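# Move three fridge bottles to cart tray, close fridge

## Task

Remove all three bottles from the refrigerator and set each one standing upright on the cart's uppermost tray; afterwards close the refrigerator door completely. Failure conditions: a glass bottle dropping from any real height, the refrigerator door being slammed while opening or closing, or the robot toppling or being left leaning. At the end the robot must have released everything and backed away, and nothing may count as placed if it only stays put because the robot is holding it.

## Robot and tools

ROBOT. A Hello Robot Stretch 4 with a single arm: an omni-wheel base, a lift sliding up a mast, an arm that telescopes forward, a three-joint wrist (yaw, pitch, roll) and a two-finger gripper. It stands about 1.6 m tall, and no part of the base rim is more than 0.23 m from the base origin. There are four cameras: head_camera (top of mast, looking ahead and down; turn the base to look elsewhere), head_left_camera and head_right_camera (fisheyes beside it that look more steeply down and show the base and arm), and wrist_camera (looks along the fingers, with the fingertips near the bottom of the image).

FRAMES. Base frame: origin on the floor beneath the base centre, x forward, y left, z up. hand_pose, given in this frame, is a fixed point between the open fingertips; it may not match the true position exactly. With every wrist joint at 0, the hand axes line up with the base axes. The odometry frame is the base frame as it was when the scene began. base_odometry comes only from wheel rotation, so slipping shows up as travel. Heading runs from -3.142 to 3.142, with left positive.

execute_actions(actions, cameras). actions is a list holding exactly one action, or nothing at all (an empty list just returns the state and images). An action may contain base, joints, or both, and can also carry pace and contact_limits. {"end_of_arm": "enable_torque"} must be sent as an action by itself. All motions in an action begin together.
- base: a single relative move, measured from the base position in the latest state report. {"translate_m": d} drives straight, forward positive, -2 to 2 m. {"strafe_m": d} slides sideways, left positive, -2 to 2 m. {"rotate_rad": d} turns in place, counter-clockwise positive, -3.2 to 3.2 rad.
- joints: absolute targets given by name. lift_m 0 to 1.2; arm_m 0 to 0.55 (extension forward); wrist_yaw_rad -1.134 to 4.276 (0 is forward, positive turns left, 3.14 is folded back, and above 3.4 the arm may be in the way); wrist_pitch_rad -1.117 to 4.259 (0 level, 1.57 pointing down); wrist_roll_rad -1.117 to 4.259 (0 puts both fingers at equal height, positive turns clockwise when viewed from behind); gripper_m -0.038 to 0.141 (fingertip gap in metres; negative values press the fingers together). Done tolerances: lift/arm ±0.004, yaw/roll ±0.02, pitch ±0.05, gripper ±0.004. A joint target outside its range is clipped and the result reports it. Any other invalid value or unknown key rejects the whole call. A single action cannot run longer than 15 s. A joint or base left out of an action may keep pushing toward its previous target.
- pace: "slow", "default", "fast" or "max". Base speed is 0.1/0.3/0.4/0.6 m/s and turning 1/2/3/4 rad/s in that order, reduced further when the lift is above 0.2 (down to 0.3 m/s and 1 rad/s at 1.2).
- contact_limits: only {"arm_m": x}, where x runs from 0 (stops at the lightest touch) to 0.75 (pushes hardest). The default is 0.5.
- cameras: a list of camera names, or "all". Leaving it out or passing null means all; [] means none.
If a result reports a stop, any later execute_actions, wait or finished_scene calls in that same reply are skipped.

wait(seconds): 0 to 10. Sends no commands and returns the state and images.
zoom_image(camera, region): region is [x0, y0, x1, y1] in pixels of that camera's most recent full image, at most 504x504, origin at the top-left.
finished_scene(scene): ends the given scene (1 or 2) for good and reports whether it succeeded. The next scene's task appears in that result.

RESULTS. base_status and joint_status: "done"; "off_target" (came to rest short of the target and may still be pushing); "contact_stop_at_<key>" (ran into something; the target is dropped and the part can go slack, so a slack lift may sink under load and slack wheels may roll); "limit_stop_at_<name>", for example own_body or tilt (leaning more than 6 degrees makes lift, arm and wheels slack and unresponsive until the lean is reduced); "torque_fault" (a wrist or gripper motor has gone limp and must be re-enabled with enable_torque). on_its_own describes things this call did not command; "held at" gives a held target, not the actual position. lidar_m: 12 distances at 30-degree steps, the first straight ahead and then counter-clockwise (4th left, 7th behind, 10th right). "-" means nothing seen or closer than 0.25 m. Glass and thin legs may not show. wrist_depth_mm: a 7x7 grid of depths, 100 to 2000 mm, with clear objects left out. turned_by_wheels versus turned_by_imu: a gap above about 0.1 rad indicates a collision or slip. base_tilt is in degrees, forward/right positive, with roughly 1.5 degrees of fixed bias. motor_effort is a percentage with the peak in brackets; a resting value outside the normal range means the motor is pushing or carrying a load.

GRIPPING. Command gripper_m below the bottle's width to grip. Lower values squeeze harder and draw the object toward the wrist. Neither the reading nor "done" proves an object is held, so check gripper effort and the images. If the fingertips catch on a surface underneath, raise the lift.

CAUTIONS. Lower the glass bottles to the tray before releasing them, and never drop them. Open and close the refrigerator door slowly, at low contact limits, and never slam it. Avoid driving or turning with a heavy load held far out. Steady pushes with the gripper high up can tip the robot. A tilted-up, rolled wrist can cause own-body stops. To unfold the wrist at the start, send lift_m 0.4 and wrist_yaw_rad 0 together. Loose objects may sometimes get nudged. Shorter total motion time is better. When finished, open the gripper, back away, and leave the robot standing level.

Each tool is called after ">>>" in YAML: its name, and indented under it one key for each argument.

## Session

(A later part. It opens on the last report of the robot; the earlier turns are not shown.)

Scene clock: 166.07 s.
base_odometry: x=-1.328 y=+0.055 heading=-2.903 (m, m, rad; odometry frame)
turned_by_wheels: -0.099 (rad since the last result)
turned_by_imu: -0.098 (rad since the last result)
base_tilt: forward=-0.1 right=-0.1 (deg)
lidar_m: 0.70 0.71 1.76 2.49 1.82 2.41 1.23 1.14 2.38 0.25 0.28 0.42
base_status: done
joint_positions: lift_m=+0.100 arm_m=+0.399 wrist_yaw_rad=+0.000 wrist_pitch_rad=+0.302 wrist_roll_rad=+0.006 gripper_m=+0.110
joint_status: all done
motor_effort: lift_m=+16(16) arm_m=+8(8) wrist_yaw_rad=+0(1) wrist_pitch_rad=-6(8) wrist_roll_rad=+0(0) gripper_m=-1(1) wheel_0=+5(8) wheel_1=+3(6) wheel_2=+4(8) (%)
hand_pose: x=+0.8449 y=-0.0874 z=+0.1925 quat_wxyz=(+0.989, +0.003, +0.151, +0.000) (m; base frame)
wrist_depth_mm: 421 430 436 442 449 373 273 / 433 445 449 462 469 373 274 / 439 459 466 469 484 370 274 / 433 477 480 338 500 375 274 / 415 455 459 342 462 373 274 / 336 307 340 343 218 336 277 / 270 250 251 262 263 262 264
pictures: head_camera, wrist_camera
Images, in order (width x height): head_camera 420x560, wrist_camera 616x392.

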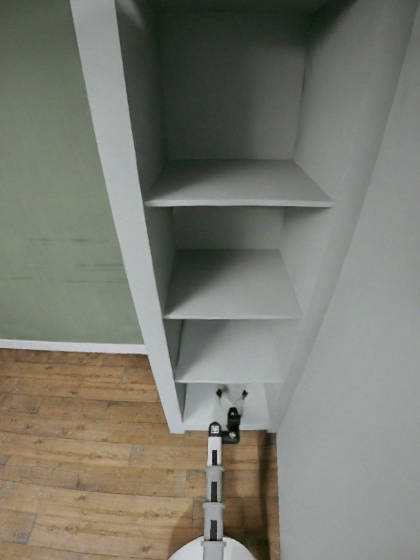

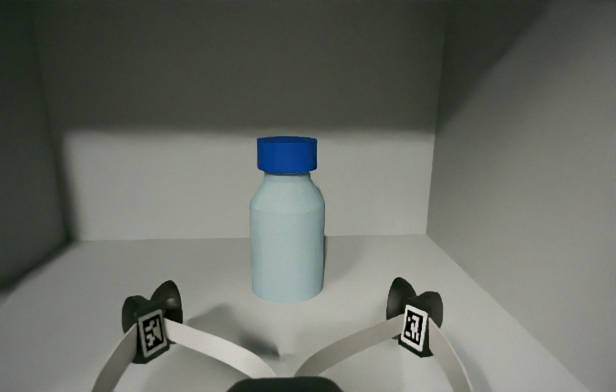

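Needs +0.16.

>>> execute_actions:
  actions:
    - {"joints":{"arm_m":0.545},"base":{"translate_m":0.015},"pace":"slow"}
  cameras: ["wrist_camera"]

>>> execute_actions:
  actions:
    - {"joints":{"gripper_m":0.01}}
  cameras: []

>>> execute_actions:
  actions:
    - {"joints":{"lift_m":0.13}}
  cameras: ["wrist_camera"]

>>> execute_actions:
  actions:
    - {"joints":{"arm_m":0.01},"base":{"translate_m":-0.21}}
  cameras: ["wrist_camera"]

>>> execute_actions:
  actions:
    - {"joints":{"lift_m":0.95},"base":{"rotate_rad":3.0},"pace":"slow"}
  cameras: []

>>> execute_actions:
  actions:
    - {"base":{"rotate_rad":0.45}}
  cameras: []

>>> execute_actions:
  actions:
    - {"base":{"translate_m":0.25},"joints":{"arm_m":0.3}}
  cameras: ["head_camera","wrist_camera"]

Scene clock: 169.23 s.
base_odometry: x=-1.342 y=+0.051 heading=-2.902 (m, m, rad; odometry frame)
turned_by_wheels: +0.001 (rad since the last result)
turned_by_imu: +0.002 (rad since the last result)
base_tilt: forward=-0.3 right=-0.1 (deg)
lidar_m: 0.68 0.67 1.74 2.49 1.84 2.42 1.25 1.16 2.38 0.27 0.27 0.41
base_status: done
joint_positions: lift_m=+0.100 arm_m=+0.544 wrist_yaw_rad=+0.000 wrist_pitch_rad=+0.302 wrist_roll_rad=+0.006 gripper_m=+0.110
joint_status: all done
motor_effort: lift_m=+16(16) arm_m=+8(8) wrist_yaw_rad=-1(1) wrist_pitch_rad=-6(8) wrist_roll_rad=+0(0) gripper_m=+0(1) wheel_0=+6(7) wheel_1=+4(4) wheel_2=-3(6) (%)
hand_pose: x=+0.9899 y=-0.0874 z=+0.1925 quat_wxyz=(+0.989, +0.003, +0.151, +0.000) (m; base frame)
wrist_depth_mm: 281 286 291 297 301 306 271 / 291 296 301 306 312 315 272 / 304 307 310 320 325 329 272 / 312 319 320 178 338 340 272 / 325 330 336 181 349 351 272 / 330 307 208 178 209 332 274 / 270 250 185 177 263 262 264
pictures: wrist_camera
Images, in order (width x height): wrist_camera 616x392.

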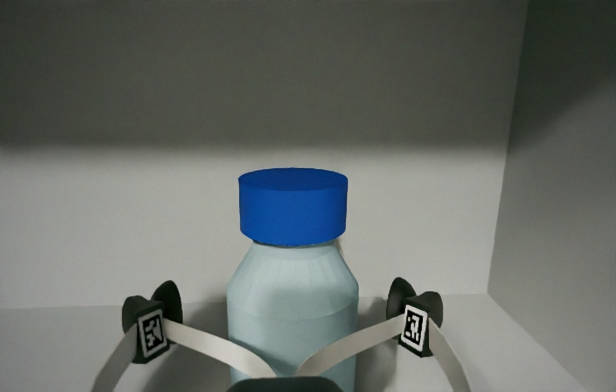

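Scene clock: 171.07 s.
base_odometry: x=-1.342 y=+0.051 heading=-2.903 (m, m, rad; odometry frame)
turned_by_wheels: +0.000 (rad since the last result)
turned_by_imu: +0.000 (rad since the last result)
base_tilt: forward=-0.3 right=+0.0 (deg)
lidar_m: 0.66 0.69 1.73 2.48 1.86 2.43 1.24 1.17 2.38 0.26 0.29 0.42
base_status: not commanded
joint_positions: lift_m=+0.100 arm_m=+0.544 wrist_yaw_rad=+0.000 wrist_pitch_rad=+0.308 wrist_roll_rad=+0.006 gripper_m=+0.010
joint_status: all done
motor_effort: lift_m=+18(18) arm_m=+8(8) wrist_yaw_rad=-1(5) wrist_pitch_rad=-22(20) wrist_roll_rad=+0(0) gripper_m=-23(21) wheel_0=+5(7) wheel_1=+3(4) wheel_2=-3(2) (%)
hand_pose: x=+0.9895 y=-0.0874 z=+0.1910 quat_wxyz=(+0.988, +0.003, +0.153, +0.000) (m; base frame)
wrist_depth_mm: 282 286 290 296 301 306 272 / 291 297 303 306 312 317 272 / 301 307 312 319 324 329 273 / 314 317 320 156 338 340 271 / 327 330 332 162 353 351 273 / 329 330 169 160 206 334 274 / 264 170 162 158 245 248 257
pictures: none
No camera images: the call's "cameras" was empty. Leave "cameras" out to get every camera's image.

Scene clock: 172.00 s.
base_odometry: x=-1.342 y=+0.051 heading=-2.903 (m, m, rad; odometry frame)
turned_by_wheels: +0.000 (rad since the last result)
turned_by_imu: +0.000 (rad since the last result)
base_tilt: forward=-0.3 right=+0.0 (deg)
lidar_m: 0.66 0.69 1.74 2.49 1.84 2.42 1.24 1.16 2.36 0.26 0.28 0.43
base_status: not commanded
joint_positions: lift_m=+0.130 arm_m=+0.544 wrist_yaw_rad=+0.000 wrist_pitch_rad=+0.308 wrist_roll_rad=+0.006 gripper_m=+0.010
joint_status: all done
motor_effort: lift_m=+23(24) arm_m=+8(8) wrist_yaw_rad=+0(0) wrist_pitch_rad=-21(22) wrist_roll_rad=+0(0) gripper_m=-21(22) wheel_0=+5(5) wheel_1=+3(3) wheel_2=-3(3) (%)
hand_pose: x=+0.9895 y=-0.0874 z=+0.2205 quat_wxyz=(+0.988, +0.003, +0.153, +0.000) (m; base frame)
wrist_depth_mm: 281 286 293 296 300 304 271 / 293 297 300 306 312 317 272 / 303 307 312 319 324 330 271 / 314 320 320 157 338 340 272 / 325 332 330 162 351 353 273 / 340 342 169 160 207 351 273 / 304 170 163 158 286 287 276
pictures: wrist_camera
Images, in order (width x height): wrist_camera 616x392.

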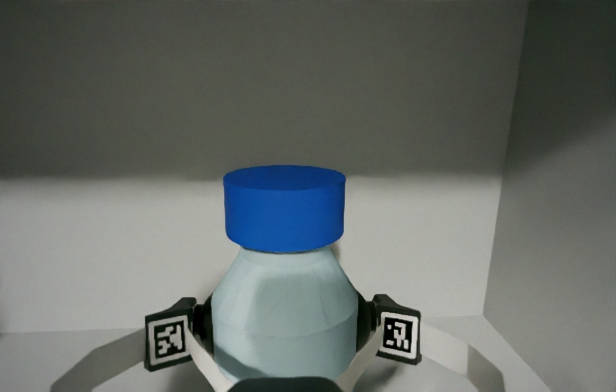

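Scene clock: 174.63 s.
base_odometry: x=-1.138 y=+0.101 heading=-2.903 (m, m, rad; odometry frame)
turned_by_wheels: +0.000 (rad since the last result)
turned_by_imu: +0.001 (rad since the last result)
base_tilt: forward=-0.3 right=+0.0 (deg)
lidar_m: 0.88 0.92 2.03 1.97 1.78 2.40 1.05 0.99 2.38 2.27 0.36 0.40
base_status: done
joint_positions: lift_m=+0.130 arm_m=+0.011 wrist_yaw_rad=+0.000 wrist_pitch_rad=+0.308 wrist_roll_rad=+0.006 gripper_m=+0.010
joint_status: all done
motor_effort: lift_m=+23(23) arm_m=-8(9) wrist_yaw_rad=+1(1) wrist_pitch_rad=-23(23) wrist_roll_rad=+0(0) gripper_m=-22(23) wheel_0=-4(10) wheel_1=-2(7) wheel_2=+1(9) (%)
hand_pose: x=+0.4572 y=-0.0875 z=+0.2204 quat_wxyz=(+0.988, +0.003, +0.153, -0.001) (m; base frame)
wrist_depth_mm: 564 676 976 960 661 442 301 / 1042 676 1008 1008 676 442 301 / 1098 676 1025 1060 676 433 298 / 1118 654 647 157 668 433 297 / 820 647 647 162 683 430 297 / 615 609 169 160 206 427 296 / 492 170 163 158 462 351 294
pictures: wrist_camera
Images, in order (width x height): wrist_camera 616x392.

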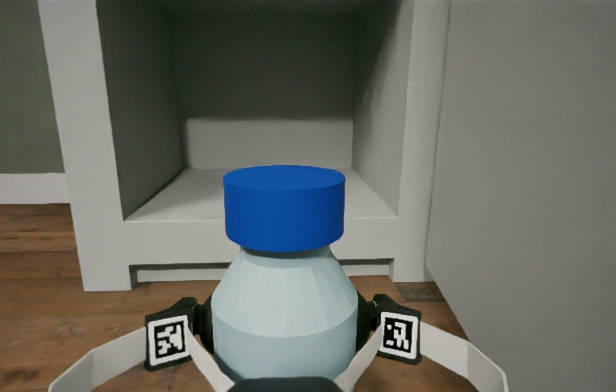

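Scene clock: 181.13 s.
base_odometry: x=-1.138 y=+0.101 heading=+0.096 (m, m, rad; odometry frame)
turned_by_wheels: +2.999 (rad since the last result)
turned_by_imu: +3.025 (rad since the last result)
base_tilt: forward=-0.3 right=+0.0 (deg)
lidar_m: 0.41 0.98 1.00 2.28 0.41 0.37 0.82 0.89 1.79 2.48 1.76 0.44
base_status: done
joint_positions: lift_m=+0.950 arm_m=+0.011 wrist_yaw_rad=+0.000 wrist_pitch_rad=+0.308 wrist_roll_rad=+0.006 gripper_m=+0.010
joint_status: all done
motor_effort: lift_m=+23(23) arm_m=-8(8) wrist_yaw_rad=+0(0) wrist_pitch_rad=-22(23) wrist_roll_rad=+0(0) gripper_m=-23(23) wheel_0=-5(10) wheel_1=-3(6) wheel_2=-2(7) (%)
hand_pose: x=+0.4573 y=-0.0874 z=+1.0404 quat_wxyz=(+0.988, +0.003, +0.153, +0.000) (m; base frame)
wrist_depth_mm: 1661 1756 1808 1921 - - - / 1756 1863 1921 - - - - / 1808 1921 - - - - - / 1756 - - 157 - - - / 788 - - 162 - - - / 1118 - 169 160 206 - - / 991 170 162 158 1537 1537 1708
pictures: none
No camera images: the call's "cameras" was empty. Leave "cameras" out to get every camera's image.

Scene clock: 182.43 s.
base_odometry: x=-1.138 y=+0.101 heading=+0.545 (m, m, rad; odometry frame)
turned_by_wheels: +0.449 (rad since the last result)
turned_by_imu: +0.453 (rad since the last result)
base_tilt: forward=-0.3 right=-0.1 (deg)
lidar_m: 0.41 0.98 2.28 2.27 0.37 0.69 0.89 1.70 2.50 1.76 2.00 0.42
base_status: done
joint_positions: lift_m=+0.950 arm_m=+0.011 wrist_yaw_rad=+0.000 wrist_pitch_rad=+0.308 wrist_roll_rad=+0.006 gripper_m=+0.010
joint_status: not commanded
motor_effort: lift_m=+23(23) arm_m=-8(8) wrist_yaw_rad=-1(2) wrist_pitch_rad=-22(22) wrist_roll_rad=+0(0) gripper_m=-21(21) wheel_0=-5(9) wheel_1=-3(8) wheel_2=-2(9) (%)
hand_pose: x=+0.4573 y=-0.0873 z=+1.0404 quat_wxyz=(+0.988, +0.003, +0.153, +0.000) (m; base frame)
wrist_depth_mm: - - - 1863 1808 1708 1661 / - - - - 1808 1808 1708 / - - - - - 1808 1756 / - 1160 854 156 - 1921 1863 / 778 768 768 162 - - 1863 / 991 1182 169 160 206 - 1808 / 1042 170 163 158 1537 1537 1661
pictures: none
No camera images: the call's "cameras" was empty. Leave "cameras" out to get every camera's image.

Scene clock: 184.73 s.
base_odometry: x=-0.925 y=+0.231 heading=+0.546 (m, m, rad; odometry frame)
turned_by_wheels: +0.000 (rad since the last result)
turned_by_imu: +0.000 (rad since the last result)
base_tilt: forward=-0.2 right=+0.0 (deg)
lidar_m: 0.74 0.75 2.22 2.21 0.54 0.53 1.14 1.98 2.56 1.80 2.12 2.08
base_status: done
joint_positions: lift_m=+0.950 arm_m=+0.299 wrist_yaw_rad=+0.000 wrist_pitch_rad=+0.308 wrist_roll_rad=+0.006 gripper_m=+0.010
joint_status: all done
on_its_own: wrist_pitch_rad is at rest, and its effort (-24) is outside its rest range (-23 to +23)
motor_effort: lift_m=+23(23) arm_m=+8(8) wrist_yaw_rad=+0(1) wrist_pitch_rad=-24(22) wrist_roll_rad=+0(0) gripper_m=-23(23) wheel_0=+4(10) wheel_1=+2(5) wheel_2=-1(11) (%)
hand_pose: x=+0.7445 y=-0.0873 z=+1.0405 quat_wxyz=(+0.988, +0.003, +0.153, +0.000) (m; base frame)
wrist_depth_mm: 1661 1576 1499 1430 1366 1308 1281 / 1756 1618 1576 1464 1397 1366 1281 / 1808 1708 1661 1537 1499 1366 1336 / 1921 1808 1708 157 1537 1464 1366 / - 1808 723 161 1618 1537 1430 / 634 654 169 160 206 1537 1464 / 480 170 163 158 397 1576 1537
pictures: head_camera, wrist_camera
Images, in order (width x height): head_camera 420x560, wrist_camera 616x392.

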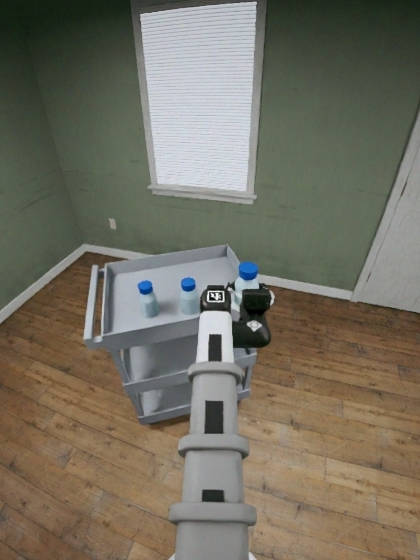

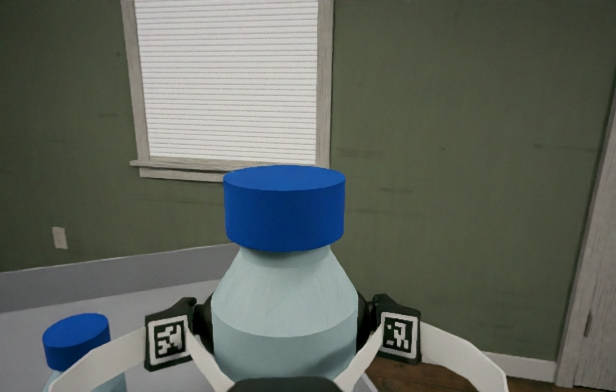

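>>> execute_actions:
  actions:
    - {"base":{"strafe_m":0.07},"joints":{"arm_m":0.46}}
  cameras: []

>>> execute_actions:
  actions:
    - {"joints":{"lift_m":0.84},"pace":"slow"}
  cameras: ["head_camera","head_right_camera","wrist_camera"]

Scene clock: 186.40 s.
base_odometry: x=-0.961 y=+0.290 heading=+0.546 (m, m, rad; odometry frame)
turned_by_wheels: +0.000 (rad since the last result)
turned_by_imu: +0.000 (rad since the last result)
base_tilt: forward=-0.5 right=-0.1 (deg)
lidar_m: 0.72 0.73 2.14 2.14 0.56 0.46 1.10 1.98 2.64 1.85 2.18 0.87
base_status: done
joint_positions: lift_m=+0.950 arm_m=+0.459 wrist_yaw_rad=+0.000 wrist_pitch_rad=+0.308 wrist_roll_rad=+0.006 gripper_m=+0.010
joint_status: all done
motor_effort: lift_m=+23(23) arm_m=+8(9) wrist_yaw_rad=+0(3) wrist_pitch_rad=-22(22) wrist_roll_rad=+0(1) gripper_m=-21(21) wheel_0=-4(11) wheel_1=+2(9) wheel_2=+0(2) (%)
hand_pose: x=+0.9045 y=-0.0874 z=+1.0405 quat_wxyz=(+0.988, +0.003, +0.153, +0.000) (m; base frame)
wrist_depth_mm: 1499 1430 1366 1308 1255 1205 1138 / 1618 1499 1366 1336 1308 1255 1205 / 1618 1576 1537 1366 1336 1308 1229 / 1756 1661 1499 157 1366 1336 1281 / 1808 1708 1618 162 1430 1366 1281 / 1863 544 169 160 206 1397 1366 / 504 170 162 158 410 1430 1397
pictures: none
No camera images: the call's "cameras" was empty. Leave "cameras" out to get every camera's image.

Scene clock: 188.17 s.
base_odometry: x=-0.961 y=+0.290 heading=+0.546 (m, m, rad; odometry frame)
turned_by_wheels: +0.000 (rad since the last result)
turned_by_imu: +0.001 (rad since the last result)
base_tilt: forward=-0.2 right=+0.0 (deg)
lidar_m: 0.72 0.73 2.13 2.14 0.55 0.48 1.10 1.99 2.63 1.87 2.18 0.87
base_status: not commanded
joint_positions: lift_m=+0.840 arm_m=+0.459 wrist_yaw_rad=+0.000 wrist_pitch_rad=+0.308 wrist_roll_rad=+0.006 gripper_m=+0.010
joint_status: all done
motor_effort: lift_m=+18(22) arm_m=+8(8) wrist_yaw_rad=+0(0) wrist_pitch_rad=-23(22) wrist_roll_rad=+1(0) gripper_m=-22(23) wheel_0=-4(4) wheel_1=+2(2) wheel_2=+0(0) (%)
hand_pose: x=+0.9045 y=-0.0874 z=+0.9308 quat_wxyz=(+0.988, +0.003, +0.153, +0.000) (m; base frame)
wrist_depth_mm: 1537 1430 1366 1308 1255 1205 1138 / 1618 1499 1397 1366 1255 1255 1182 / 1661 1537 1499 1397 1336 1281 1229 / 1708 1618 1499 156 1366 1366 1255 / 488 525 544 161 1430 1366 1281 / 203 462 169 160 206 1397 1366 / 172 170 163 158 325 297 1430
pictures: head_camera, head_right_camera, wrist_camera
Images, in order (width x height): head_camera 420x560, head_right_camera 420x672, wrist_camera 616x392.

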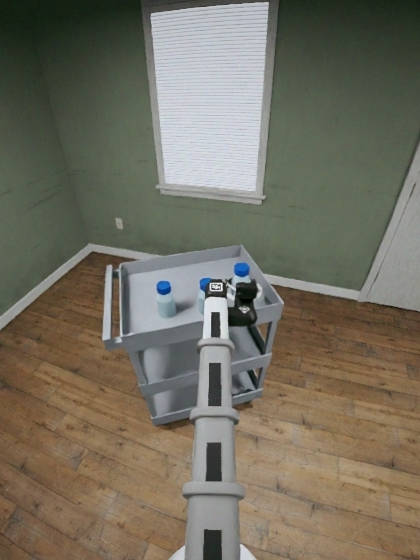

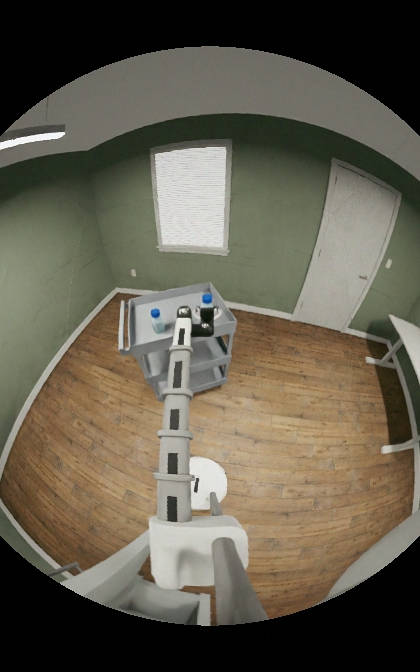

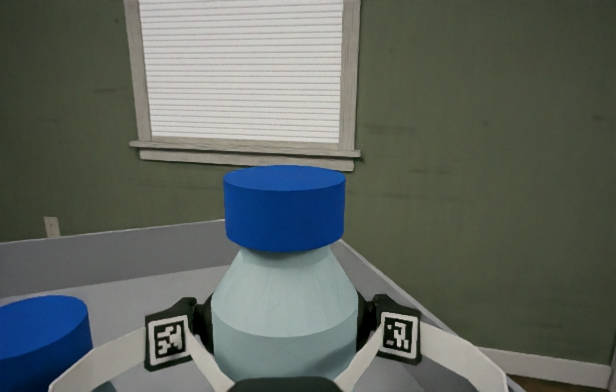

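Fits.

>>> execute_actions:
  actions:
    - {"joints":{"lift_m":0.767},"pace":"slow"}
  cameras: ["wrist_camera"]

>>> execute_actions:
  actions:
    - {"joints":{"gripper_m":0.085}}
  cameras: ["wrist_camera"]

>>> execute_actions:
  actions:
    - {"joints":{"lift_m":0.92}}
  cameras: []

>>> execute_actions:
  actions:
    - {"joints":{"arm_m":0.01,"gripper_m":0,"wrist_pitch_rad":0}}
  cameras: ["head_camera"]

>>> execute_actions:
  actions:
    - {"base":{"rotate_rad":1.3}}

Scene clock: 189.90 s.
base_odometry: x=-0.961 y=+0.290 heading=+0.546 (m, m, rad; odometry frame)
turned_by_wheels: +0.000 (rad since the last result)
turned_by_imu: +0.001 (rad since the last result)
base_tilt: forward=-0.2 right=+0.1 (deg)
lidar_m: 0.73 0.73 2.14 2.14 0.56 0.46 1.12 1.98 2.62 1.85 2.18 0.87
base_status: not commanded
joint_positions: lift_m=+0.767 arm_m=+0.459 wrist_yaw_rad=+0.000 wrist_pitch_rad=+0.308 wrist_roll_rad=+0.006 gripper_m=+0.010
joint_status: all done
motor_effort: lift_m=+18(18) arm_m=+8(8) wrist_yaw_rad=+0(1) wrist_pitch_rad=-21(22) wrist_roll_rad=+0(1) gripper_m=-23(22) wheel_0=-4(4) wheel_1=+2(2) wheel_2=+0(1) (%)
hand_pose: x=+0.9045 y=-0.0874 z=+0.8578 quat_wxyz=(+0.988, +0.003, +0.153, +0.000) (m; base frame)
wrist_depth_mm: 1537 1464 1397 1308 1255 1205 1160 / 1618 1499 1430 1336 1281 1229 1160 / 1618 1576 1499 1397 1336 1281 1255 / 171 504 521 156 1366 1336 1255 / 172 439 394 162 366 1308 1308 / 166 315 169 160 206 265 231 / 163 170 163 158 245 240 216
pictures: wrist_camera
Images, in order (width x height): wrist_camera 616x392.

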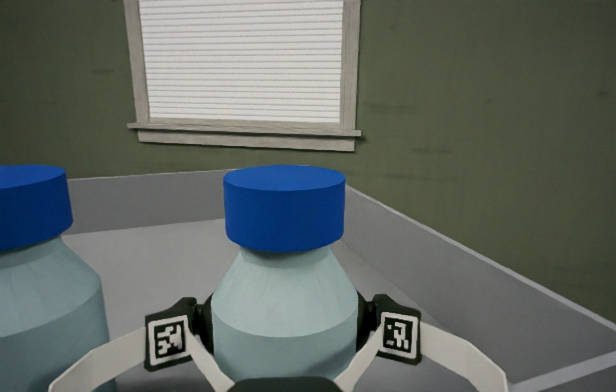

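Scene clock: 191.43 s.
base_odometry: x=-0.961 y=+0.290 heading=+0.546 (m, m, rad; odometry frame)
turned_by_wheels: +0.000 (rad since the last result)
turned_by_imu: +0.001 (rad since the last result)
base_tilt: forward=-0.3 right=-0.1 (deg)
lidar_m: 0.72 0.73 2.13 2.14 0.54 0.47 1.12 1.98 2.62 1.85 2.19 0.85
base_status: not commanded
joint_positions: lift_m=+0.767 arm_m=+0.459 wrist_yaw_rad=+0.000 wrist_pitch_rad=+0.303 wrist_roll_rad=+0.006 gripper_m=+0.085
joint_status: all done
motor_effort: lift_m=+18(18) arm_m=+8(8) wrist_yaw_rad=+0(1) wrist_pitch_rad=-8(23) wrist_roll_rad=+0(0) gripper_m=-1(23) wheel_0=-4(4) wheel_1=+2(2) wheel_2=+0(0) (%)
hand_pose: x=+0.9049 y=-0.0875 z=+0.8593 quat_wxyz=(+0.989, +0.003, +0.151, -0.001) (m; base frame)
wrist_depth_mm: 1499 1430 1366 1308 1255 1205 1138 / 1618 1499 1430 1366 1281 1255 1160 / 1661 1576 1499 1366 1308 1255 1205 / 171 508 525 177 1397 1336 1281 / 172 452 427 180 362 1366 1308 / 167 320 190 177 218 265 1308 / 166 188 185 175 252 252 216
pictures: wrist_camera
Images, in order (width x height): wrist_camera 616x392.

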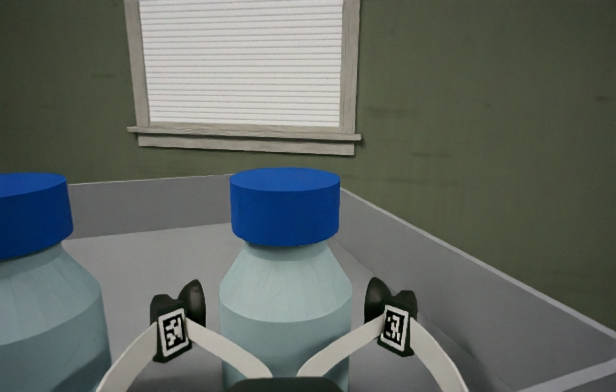

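Scene clock: 193.13 s.
base_odometry: x=-0.961 y=+0.290 heading=+0.546 (m, m, rad; odometry frame)
turned_by_wheels: +0.000 (rad since the last result)
turned_by_imu: +0.001 (rad since the last result)
base_tilt: forward=-0.4 right=-0.2 (deg)
lidar_m: 0.73 0.73 2.12 2.15 0.55 0.48 1.10 1.95 2.62 1.86 2.18 0.86
base_status: not commanded
joint_positions: lift_m=+0.920 arm_m=+0.459 wrist_yaw_rad=+0.000 wrist_pitch_rad=+0.303 wrist_roll_rad=+0.006 gripper_m=+0.085
joint_status: all done
motor_effort: lift_m=+21(22) arm_m=+8(8) wrist_yaw_rad=+1(1) wrist_pitch_rad=-9(7) wrist_roll_rad=+0(0) gripper_m=-3(3) wheel_0=-4(4) wheel_1=+2(2) wheel_2=+0(0) (%)
hand_pose: x=+0.9049 y=-0.0875 z=+1.0121 quat_wxyz=(+0.989, +0.003, +0.151, -0.001) (m; base frame)
wrist_depth_mm: 1576 1430 1366 1366 1281 1205 1138 / 1618 1464 1397 1336 1281 1205 1182 / 1661 1537 1464 1430 1336 1308 1205 / 1708 1661 1576 1464 1397 1308 1255 / 1808 1708 1618 1537 1430 1336 1308 / 517 535 574 591 217 1430 1366 / 488 455 455 473 407 1464 1430
pictures: none
No camera images: the call's "cameras" was empty. Leave "cameras" out to get every camera's image.

Scene clock: 195.53 s.
base_odometry: x=-0.961 y=+0.290 heading=+0.546 (m, m, rad; odometry frame)
turned_by_wheels: +0.000 (rad since the last result)
turned_by_imu: +0.001 (rad since the last result)
base_tilt: forward=-0.3 right=-0.1 (deg)
lidar_m: 0.72 0.71 2.14 2.16 0.55 0.47 1.11 1.98 2.63 1.85 2.17 0.85
base_status: not commanded
joint_positions: lift_m=+0.920 arm_m=+0.011 wrist_yaw_rad=+0.000 wrist_pitch_rad=+0.003 wrist_roll_rad=+0.006 gripper_m=+0.000
joint_status: all done
motor_effort: lift_m=+21(21) arm_m=-8(9) wrist_yaw_rad=+0(1) wrist_pitch_rad=-6(11) wrist_roll_rad=+0(1) gripper_m=-6(5) wheel_0=-4(4) wheel_1=+2(2) wheel_2=+0(0) (%)
hand_pose: x=+0.4708 y=-0.0874 z=+1.0973 quat_wxyz=(+1.000, +0.003, +0.001, +0.000) (m; base frame)
wrist_depth_mm: - - - 1863 1808 1708 1618 / - - - 1863 1756 1708 1576 / - - - 1863 1808 1756 1618 / - - 1863 1863 1756 1661 1576 / - - 1921 1808 1756 1618 1576 / - - 1921 203 1756 1661 1576 / 798 591 182 185 163 1661 1576
pictures: head_camera
Images, in order (width x height): head_camera 420x560.

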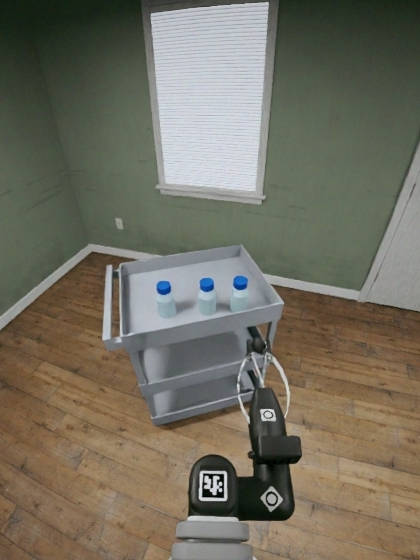

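Scene clock: 197.50 s.
base_odometry: x=-0.961 y=+0.290 heading=+1.845 (m, m, rad; odometry frame)
turned_by_wheels: +1.299 (rad since the last result)
turned_by_imu: +1.310 (rad since the last result)
base_tilt: forward=-0.2 right=-0.1 (deg)
lidar_m: 2.13 2.21 0.48 0.66 1.14 2.40 1.88 1.92 2.17 0.75 0.71 0.76
base_status: done
joint_positions: lift_m=+0.920 arm_m=+0.011 wrist_yaw_rad=+0.000 wrist_pitch_rad=+0.003 wrist_roll_rad=+0.006 gripper_m=+0.000
joint_status: not commanded
motor_effort: lift_m=+21(21) arm_m=-8(8) wrist_yaw_rad=+0(0) wrist_pitch_rad=-6(7) wrist_roll_rad=+0(0) gripper_m=-6(4) wheel_0=-7(10) wheel_1=-3(9) wheel_2=-3(7) (%)
hand_pose: x=+0.4708 y=-0.0874 z=+1.0973 quat_wxyz=(+1.000, +0.003, +0.001, +0.000) (m; base frame)
wrist_depth_mm: 1863 1808 1863 1863 1921 1921 - / 1808 1863 1921 1863 1863 1921 1921 / 1756 1863 1863 1863 1808 1921 1921 / 1756 1808 1756 1863 1863 1921 1863 / 1808 1808 1863 1756 1863 1863 1983 / 1756 1808 1808 204 1863 1863 1863 / 1756 1808 182 185 163 1863 1863
pictures: head_camera, head_left_camera, head_right_camera, wrist_camera
Images, in order (width x height): head_camera 420x560, head_left_camera 420x672, head_right_camera 420x672, wrist_camera 616x392.

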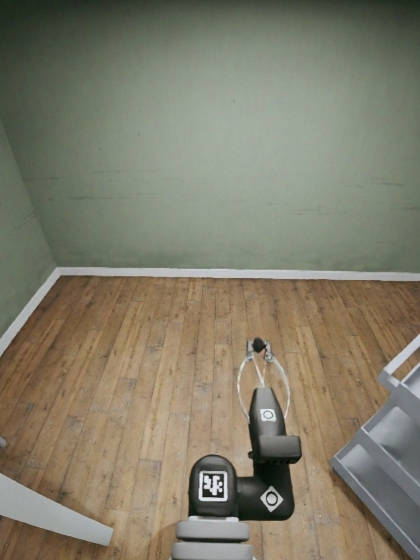

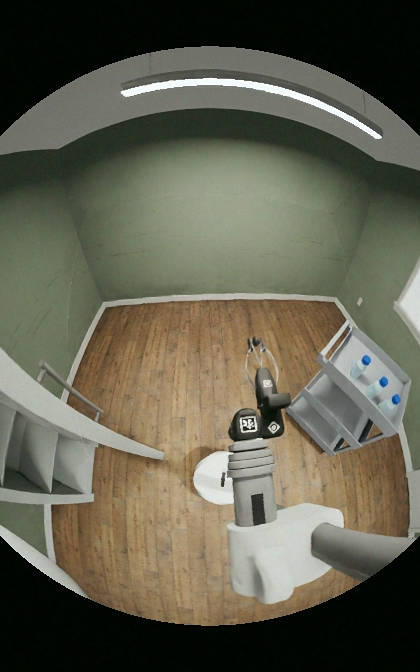

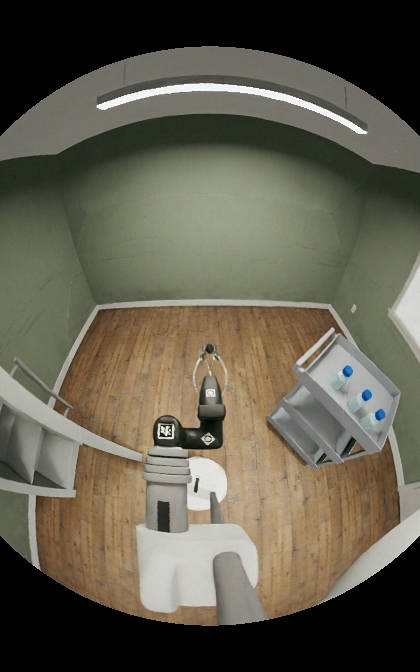

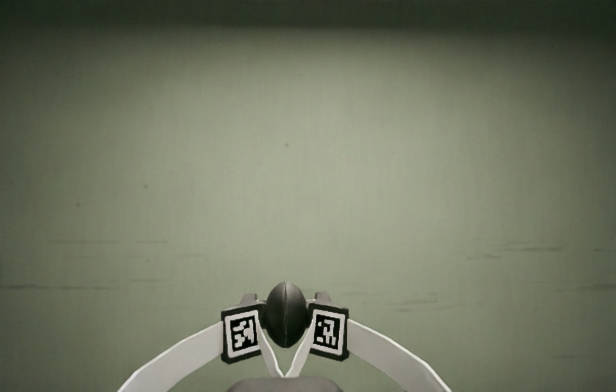

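>>> execute_actions:
  actions:
    - {"base":{"translate_m":0.62},"joints":{"lift_m":0.5}}
  cameras: []

>>> execute_actions:
  actions:
    - {"base":{"strafe_m":0.55}}
  cameras: []

>>> execute_actions:
  actions:
    - {"base":{"translate_m":-0.45},"pace":"slow"}
  cameras: ["head_left_camera"]

Scene clock: 201.23 s.
base_odometry: x=-1.129 y=+0.887 heading=+1.845 (m, m, rad; odometry frame)
turned_by_wheels: +0.001 (rad since the last result)
turned_by_imu: +0.000 (rad since the last result)
base_tilt: forward=-0.3 right=+0.0 (deg)
lidar_m: 1.52 1.59 1.71 1.40 0.59 0.65 3.30 2.64 0.60 0.54 2.12 1.59
base_status: done
joint_positions: lift_m=+0.500 arm_m=+0.011 wrist_yaw_rad=+0.000 wrist_pitch_rad=+0.003 wrist_roll_rad=+0.006 gripper_m=+0.000
joint_status: all done
motor_effort: lift_m=+17(19) arm_m=-8(8) wrist_yaw_rad=+1(0) wrist_pitch_rad=-7(6) wrist_roll_rad=+1(0) gripper_m=-6(4) wheel_0=+6(9) wheel_1=+1(7) wheel_2=-1(12) (%)
hand_pose: x=+0.4708 y=-0.0874 z=+0.6777 quat_wxyz=(+1.000, +0.003, +0.001, +0.000) (m; base frame)
wrist_depth_mm: 1255 1229 1255 1281 1308 1336 1336 / 1229 1229 1255 1255 1281 1308 1336 / 1229 1255 1255 1281 1308 1281 1308 / 1205 1229 1229 1255 1281 1281 1308 / 1229 1229 1255 1255 1281 1281 1281 / 1205 1229 1255 203 1281 1308 1281 / 1205 1182 181 185 163 1255 1281
pictures: none
No camera images: the call's "cameras" was empty. Leave "cameras" out to get every camera's image.

Scene clock: 204.40 s.
base_odometry: x=-1.658 y=+0.738 heading=+1.845 (m, m, rad; odometry frame)
turned_by_wheels: +0.000 (rad since the last result)
turned_by_imu: +0.000 (rad since the last result)
base_tilt: forward=-0.4 right=+0.0 (deg)
lidar_m: 1.52 1.56 1.15 1.09 0.51 0.39 0.34 2.61 1.30 1.08 2.14 1.59
base_status: done
joint_positions: lift_m=+0.500 arm_m=+0.011 wrist_yaw_rad=+0.000 wrist_pitch_rad=+0.003 wrist_roll_rad=+0.006 gripper_m=+0.000
joint_status: not commanded
motor_effort: lift_m=+17(17) arm_m=-8(8) wrist_yaw_rad=+0(0) wrist_pitch_rad=-6(7) wrist_roll_rad=+1(1) gripper_m=-6(5) wheel_0=-4(12) wheel_1=+2(11) wheel_2=+0(2) (%)
hand_pose: x=+0.4708 y=-0.0874 z=+0.6776 quat_wxyz=(+1.000, +0.003, +0.001, +0.000) (m; base frame)
wrist_depth_mm: 1229 1255 1255 1281 1308 1336 1308 / 1255 1255 1229 1281 1281 1308 1336 / 1229 1255 1255 1255 1308 1308 1336 / 1229 1281 1281 1229 1308 1308 1336 / 1205 1229 1205 1229 1281 1281 1308 / 1205 1205 1229 204 1281 1281 1336 / 1229 1205 182 185 163 1255 1308
pictures: none
No camera images: the call's "cameras" was empty. Leave "cameras" out to get every camera's image.

Scene clock: 210.17 s.
base_odometry: x=-1.537 y=+0.305 heading=+1.844 (m, m, rad; odometry frame)
turned_by_wheels: -0.001 (rad since the last result)
turned_by_imu: +0.003 (rad since the last result)
base_tilt: forward=-0.3 right=-0.1 (deg)
lidar_m: 1.98 1.54 1.15 0.34 0.30 0.32 2.81 2.18 2.77 1.17 1.12 2.04
base_status: done
joint_positions: lift_m=+0.500 arm_m=+0.011 wrist_yaw_rad=+0.000 wrist_pitch_rad=+0.003 wrist_roll_rad=+0.006 gripper_m=+0.000
joint_status: not commanded
motor_effort: lift_m=+18(18) arm_m=-8(8) wrist_yaw_rad=+0(0) wrist_pitch_rad=-6(5) wrist_roll_rad=+0(0) gripper_m=-6(5) wheel_0=-7(10) wheel_1=-3(7) wheel_2=+2(11) (%)
hand_pose: x=+0.4707 y=-0.0874 z=+0.6776 quat_wxyz=(+1.000, +0.003, +0.001, +0.000) (m; base frame)
wrist_depth_mm: 1708 1661 1708 1756 1708 1708 1808 / 1661 1661 1661 1708 1708 1808 1756 / 1661 1661 1661 1756 1756 1756 1808 / 1661 1708 1618 1661 1708 1708 1756 / 1661 1661 1661 1708 1708 1708 1708 / 1661 1661 1661 204 1708 1661 1756 / 1661 1618 182 185 163 1708 1756
pictures: head_left_camera
Images, in order (width x height): head_left_camera 420x672.

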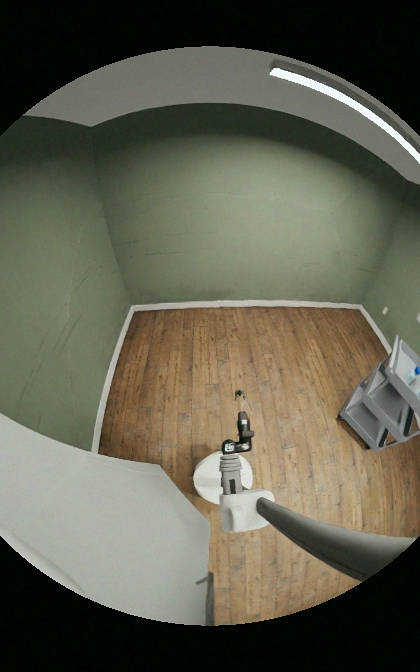

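>>> execute_actions:
  actions:
    - {"base":{"translate_m":-0.15},"pace":"slow"}
  cameras: []

>>> execute_actions:
  actions:
    - {"base":{"strafe_m":0.1},"pace":"slow"}
  cameras: ["head_left_camera"]

Scene clock: 213.07 s.
base_odometry: x=-1.496 y=+0.161 heading=+1.844 (m, m, rad; odometry frame)
turned_by_wheels: +0.000 (rad since the last result)
turned_by_imu: +0.001 (rad since the last result)
base_tilt: forward=-0.3 right=+0.0 (deg)
lidar_m: 2.12 1.56 0.49 0.43 0.42 0.48 2.65 2.06 2.72 1.24 1.20 2.20
base_status: done
joint_positions: lift_m=+0.500 arm_m=+0.011 wrist_yaw_rad=+0.000 wrist_pitch_rad=+0.003 wrist_roll_rad=+0.006 gripper_m=+0.000
joint_status: not commanded
motor_effort: lift_m=+18(18) arm_m=-8(8) wrist_yaw_rad=+1(0) wrist_pitch_rad=-7(8) wrist_roll_rad=+0(0) gripper_m=-5(5) wheel_0=-7(9) wheel_1=-3(8) wheel_2=+3(8) (%)
hand_pose: x=+0.4707 y=-0.0874 z=+0.6776 quat_wxyz=(+1.000, +0.003, +0.001, +0.000) (m; base frame)
wrist_depth_mm: 1808 1808 1808 1921 1863 1921 1921 / 1863 1863 1863 1808 1921 1921 1921 / 1808 1808 1808 1863 1863 1863 1921 / 1808 1863 1808 1863 1863 1863 1863 / 1756 1808 1808 1863 1808 1863 1863 / 1756 1808 1756 203 1863 1863 1863 / 1661 1708 182 185 163 1808 1756
pictures: none
No camera images: the call's "cameras" was empty. Leave "cameras" out to get every camera's image.

Scene clock: 215.20 s.
base_odometry: x=-1.592 y=+0.134 heading=+1.844 (m, m, rad; odometry frame)
turned_by_wheels: +0.000 (rad since the last result)
turned_by_imu: +0.001 (rad since the last result)
base_tilt: forward=-0.4 right=-0.1 (deg)
lidar_m: 2.12 1.44 0.39 0.37 0.39 0.46 2.66 2.08 2.74 1.33 1.29 2.20
base_status: done
joint_positions: lift_m=+0.500 arm_m=+0.011 wrist_yaw_rad=+0.000 wrist_pitch_rad=+0.003 wrist_roll_rad=+0.006 gripper_m=+0.000
joint_status: not commanded
motor_effort: lift_m=+18(18) arm_m=-8(8) wrist_yaw_rad=+1(1) wrist_pitch_rad=-7(6) wrist_roll_rad=+0(0) gripper_m=-6(5) wheel_0=-5(9) wheel_1=+2(7) wheel_2=+0(3) (%)
hand_pose: x=+0.4707 y=-0.0874 z=+0.6776 quat_wxyz=(+1.000, +0.003, +0.001, +0.000) (m; base frame)
wrist_depth_mm: 1708 1756 1863 1921 1863 1983 1863 / 1708 1863 1808 1863 1983 1921 1983 / 1708 1808 1863 1863 1863 1921 1863 / 1708 1756 1756 1808 1863 1808 1983 / 1708 1863 1808 1863 1863 1863 1863 / 1708 1756 1808 204 1756 1921 1921 / 1618 1756 181 185 163 1808 1808
pictures: head_left_camera
Images, in order (width x height): head_left_camera 420x672.

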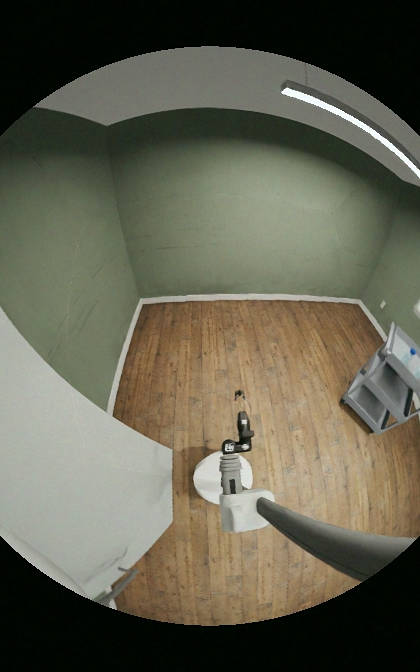

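Seems to have closed itself; verify with a gentle push.

>>> execute_actions:
  actions:
    - {"base":{"strafe_m":-0.25}}
  cameras: []

>>> execute_actions:
  actions:
    - {"base":{"rotate_rad":2.0},"pace":"slow"}
  cameras: []

>>> execute_actions:
  actions:
    - {"joints":{"arm_m":0.3},"pace":"slow","contact_limits":{"arm_m":0.3}}

Scene clock: 218.13 s.
base_odometry: x=-1.352 y=+0.201 heading=+1.844 (m, m, rad; odometry frame)
turned_by_wheels: +0.000 (rad since the last result)
turned_by_imu: +0.001 (rad since the last result)
base_tilt: forward=-0.3 right=-0.1 (deg)
lidar_m: 2.12 1.79 0.64 0.62 0.65 1.82 2.65 1.98 2.59 1.12 1.05 2.20
base_status: done
joint_positions: lift_m=+0.500 arm_m=+0.011 wrist_yaw_rad=+0.000 wrist_pitch_rad=+0.003 wrist_roll_rad=+0.006 gripper_m=+0.000
joint_status: not commanded
motor_effort: lift_m=+18(18) arm_m=-8(8) wrist_yaw_rad=+0(0) wrist_pitch_rad=-7(6) wrist_roll_rad=+0(1) gripper_m=-7(5) wheel_0=+2(12) wheel_1=+0(10) wheel_2=+0(0) (%)
hand_pose: x=+0.4707 y=-0.0874 z=+0.6776 quat_wxyz=(+1.000, +0.003, +0.001, +0.000) (m; base frame)
wrist_depth_mm: 1808 1808 1863 1863 1863 1863 1921 / 1808 1808 1863 1863 1863 1921 1921 / 1756 1756 1863 1863 1808 1921 1983 / 1808 1863 1808 1921 1863 1921 1921 / 1756 1708 1808 1863 1863 1863 1863 / 1756 1756 1808 203 1808 1863 1921 / 1708 1708 181 186 163 1808 1808
pictures: none
No camera images: the call's "cameras" was empty. Leave "cameras" out to get every camera's image.

Scene clock: 221.43 s.
base_odometry: x=-1.351 y=+0.201 heading=-2.440 (m, m, rad; odometry frame)
turned_by_wheels: +1.999 (rad since the last result)
turned_by_imu: +2.016 (rad since the last result)
base_tilt: forward=-0.4 right=+0.0 (deg)
lidar_m: 0.64 1.64 2.63 1.97 2.52 1.18 1.08 2.27 2.12 1.97 0.70 0.62
base_status: done
joint_positions: lift_m=+0.500 arm_m=+0.011 wrist_yaw_rad=+0.000 wrist_pitch_rad=+0.003 wrist_roll_rad=+0.006 gripper_m=+0.000
joint_status: not commanded
motor_effort: lift_m=+18(18) arm_m=-8(8) wrist_yaw_rad=+0(1) wrist_pitch_rad=-8(8) wrist_roll_rad=+0(0) gripper_m=-6(7) wheel_0=-5(10) wheel_1=-3(6) wheel_2=-2(7) (%)
hand_pose: x=+0.4708 y=-0.0874 z=+0.6776 quat_wxyz=(+1.000, +0.003, +0.001, +0.000) (m; base frame)
wrist_depth_mm: 1499 1336 445 410 375 347 325 / 1430 1308 445 407 375 343 324 / 1464 1308 445 404 373 343 324 / 1430 1255 442 402 370 340 322 / 1430 1308 436 399 368 342 319 / 1397 1229 436 203 366 340 319 / 1366 1281 182 185 163 336 315
pictures: none
No camera images: the call's "cameras" was empty. Leave "cameras" out to get every camera's image.

Scene clock: 224.23 s.
base_odometry: x=-1.351 y=+0.201 heading=-2.439 (m, m, rad; odometry frame)
turned_by_wheels: +0.001 (rad since the last result)
turned_by_imu: +0.002 (rad since the last result)
base_tilt: forward=-0.4 right=-0.1 (deg)
lidar_m: 0.64 1.66 2.64 1.99 2.51 1.17 1.06 2.30 2.13 1.96 0.68 0.62
base_status: not commanded
joint_positions: lift_m=+0.500 arm_m=+0.196 wrist_yaw_rad=+0.000 wrist_pitch_rad=+0.003 wrist_roll_rad=+0.006 gripper_m=+0.000
joint_status: arm_m contact_stop (moved +0.185 of +0.289)
on_its_own: arm_m is slack since a contact_stop (your +0.300 is given up)
motor_effort: lift_m=+18(18) arm_m=+0(19) wrist_yaw_rad=+0(23) wrist_pitch_rad=-6(7) wrist_roll_rad=+1(1) gripper_m=-6(6) wheel_0=+5(5) wheel_1=+3(3) wheel_2=-6(7) (%)
contact_limits: arm_m 0.3
hand_pose: x=+0.6555 y=-0.0875 z=+0.6775 quat_wxyz=(+1.000, +0.003, +0.001, +0.000) (m; base frame)
wrist_depth_mm: 1229 282 254 229 211 195 183 / 1205 279 252 229 209 193 183 / 1229 277 250 228 209 193 181 / 1229 277 249 227 208 192 181 / 1229 274 248 225 207 191 180 / 1205 274 240 202 206 191 180 / 1205 259 181 181 156 190 179
pictures: head_camera, head_left_camera, head_right_camera, wrist_camera
Images, in order (width x height): head_camera 420x560, head_left_camera 420x672, head_right_camera 420x672, wrist_camera 616x392.

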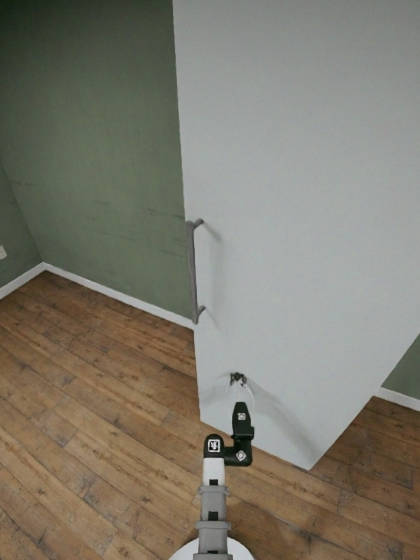

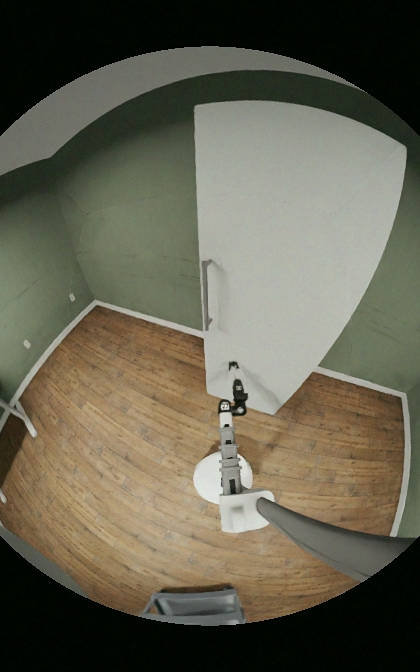

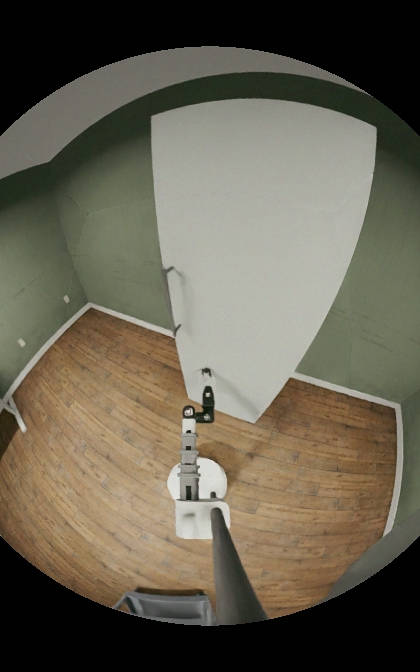

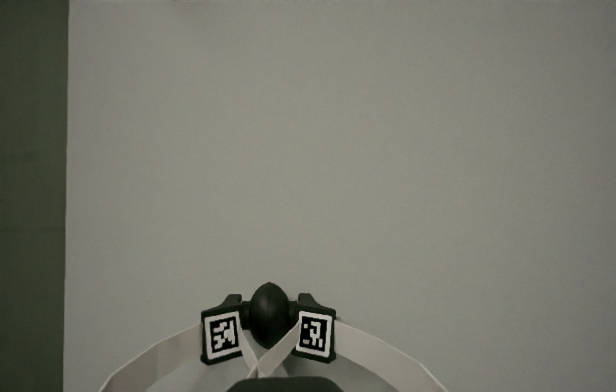

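>>> execute_actions:
  actions:
    - {"joints":{"arm_m":0.01},"base":{"translate_m":-0.2}}
  cameras: []

>>> finished_scene:
  scene: 1

Scene clock: 226.47 s.
base_odometry: x=-1.199 y=+0.331 heading=-2.440 (m, m, rad; odometry frame)
turned_by_wheels: -0.001 (rad since the last result)
turned_by_imu: +0.001 (rad since the last result)
base_tilt: forward=-0.4 right=+0.0 (deg)
lidar_m: 0.83 1.90 2.63 2.00 2.47 0.94 0.86 2.18 2.03 2.09 1.52 0.81
base_status: done
joint_positions: lift_m=+0.500 arm_m=+0.011 wrist_yaw_rad=+0.000 wrist_pitch_rad=+0.003 wrist_roll_rad=+0.006 gripper_m=+0.000
joint_status: all done
motor_effort: lift_m=+18(18) arm_m=-8(8) wrist_yaw_rad=+1(16) wrist_pitch_rad=-8(7) wrist_roll_rad=+0(0) gripper_m=-5(7) wheel_0=-5(10) wheel_1=-3(7) wheel_2=+0(9) (%)
hand_pose: x=+0.4708 y=-0.0875 z=+0.6775 quat_wxyz=(+1.000, +0.003, +0.001, +0.000) (m; base frame)
wrist_depth_mm: 1708 1576 654 603 549 508 473 / 1756 1537 647 597 554 508 473 / 1661 1537 647 591 549 504 473 / 1756 1537 654 597 544 508 473 / 1708 1499 647 591 544 500 466 / 1661 1464 647 204 539 500 462 / 1661 1499 182 186 163 500 466
pictures: none
No camera images: the call's "cameras" was empty. Leave "cameras" out to get every camera's image.

The scene is finished: the task was done.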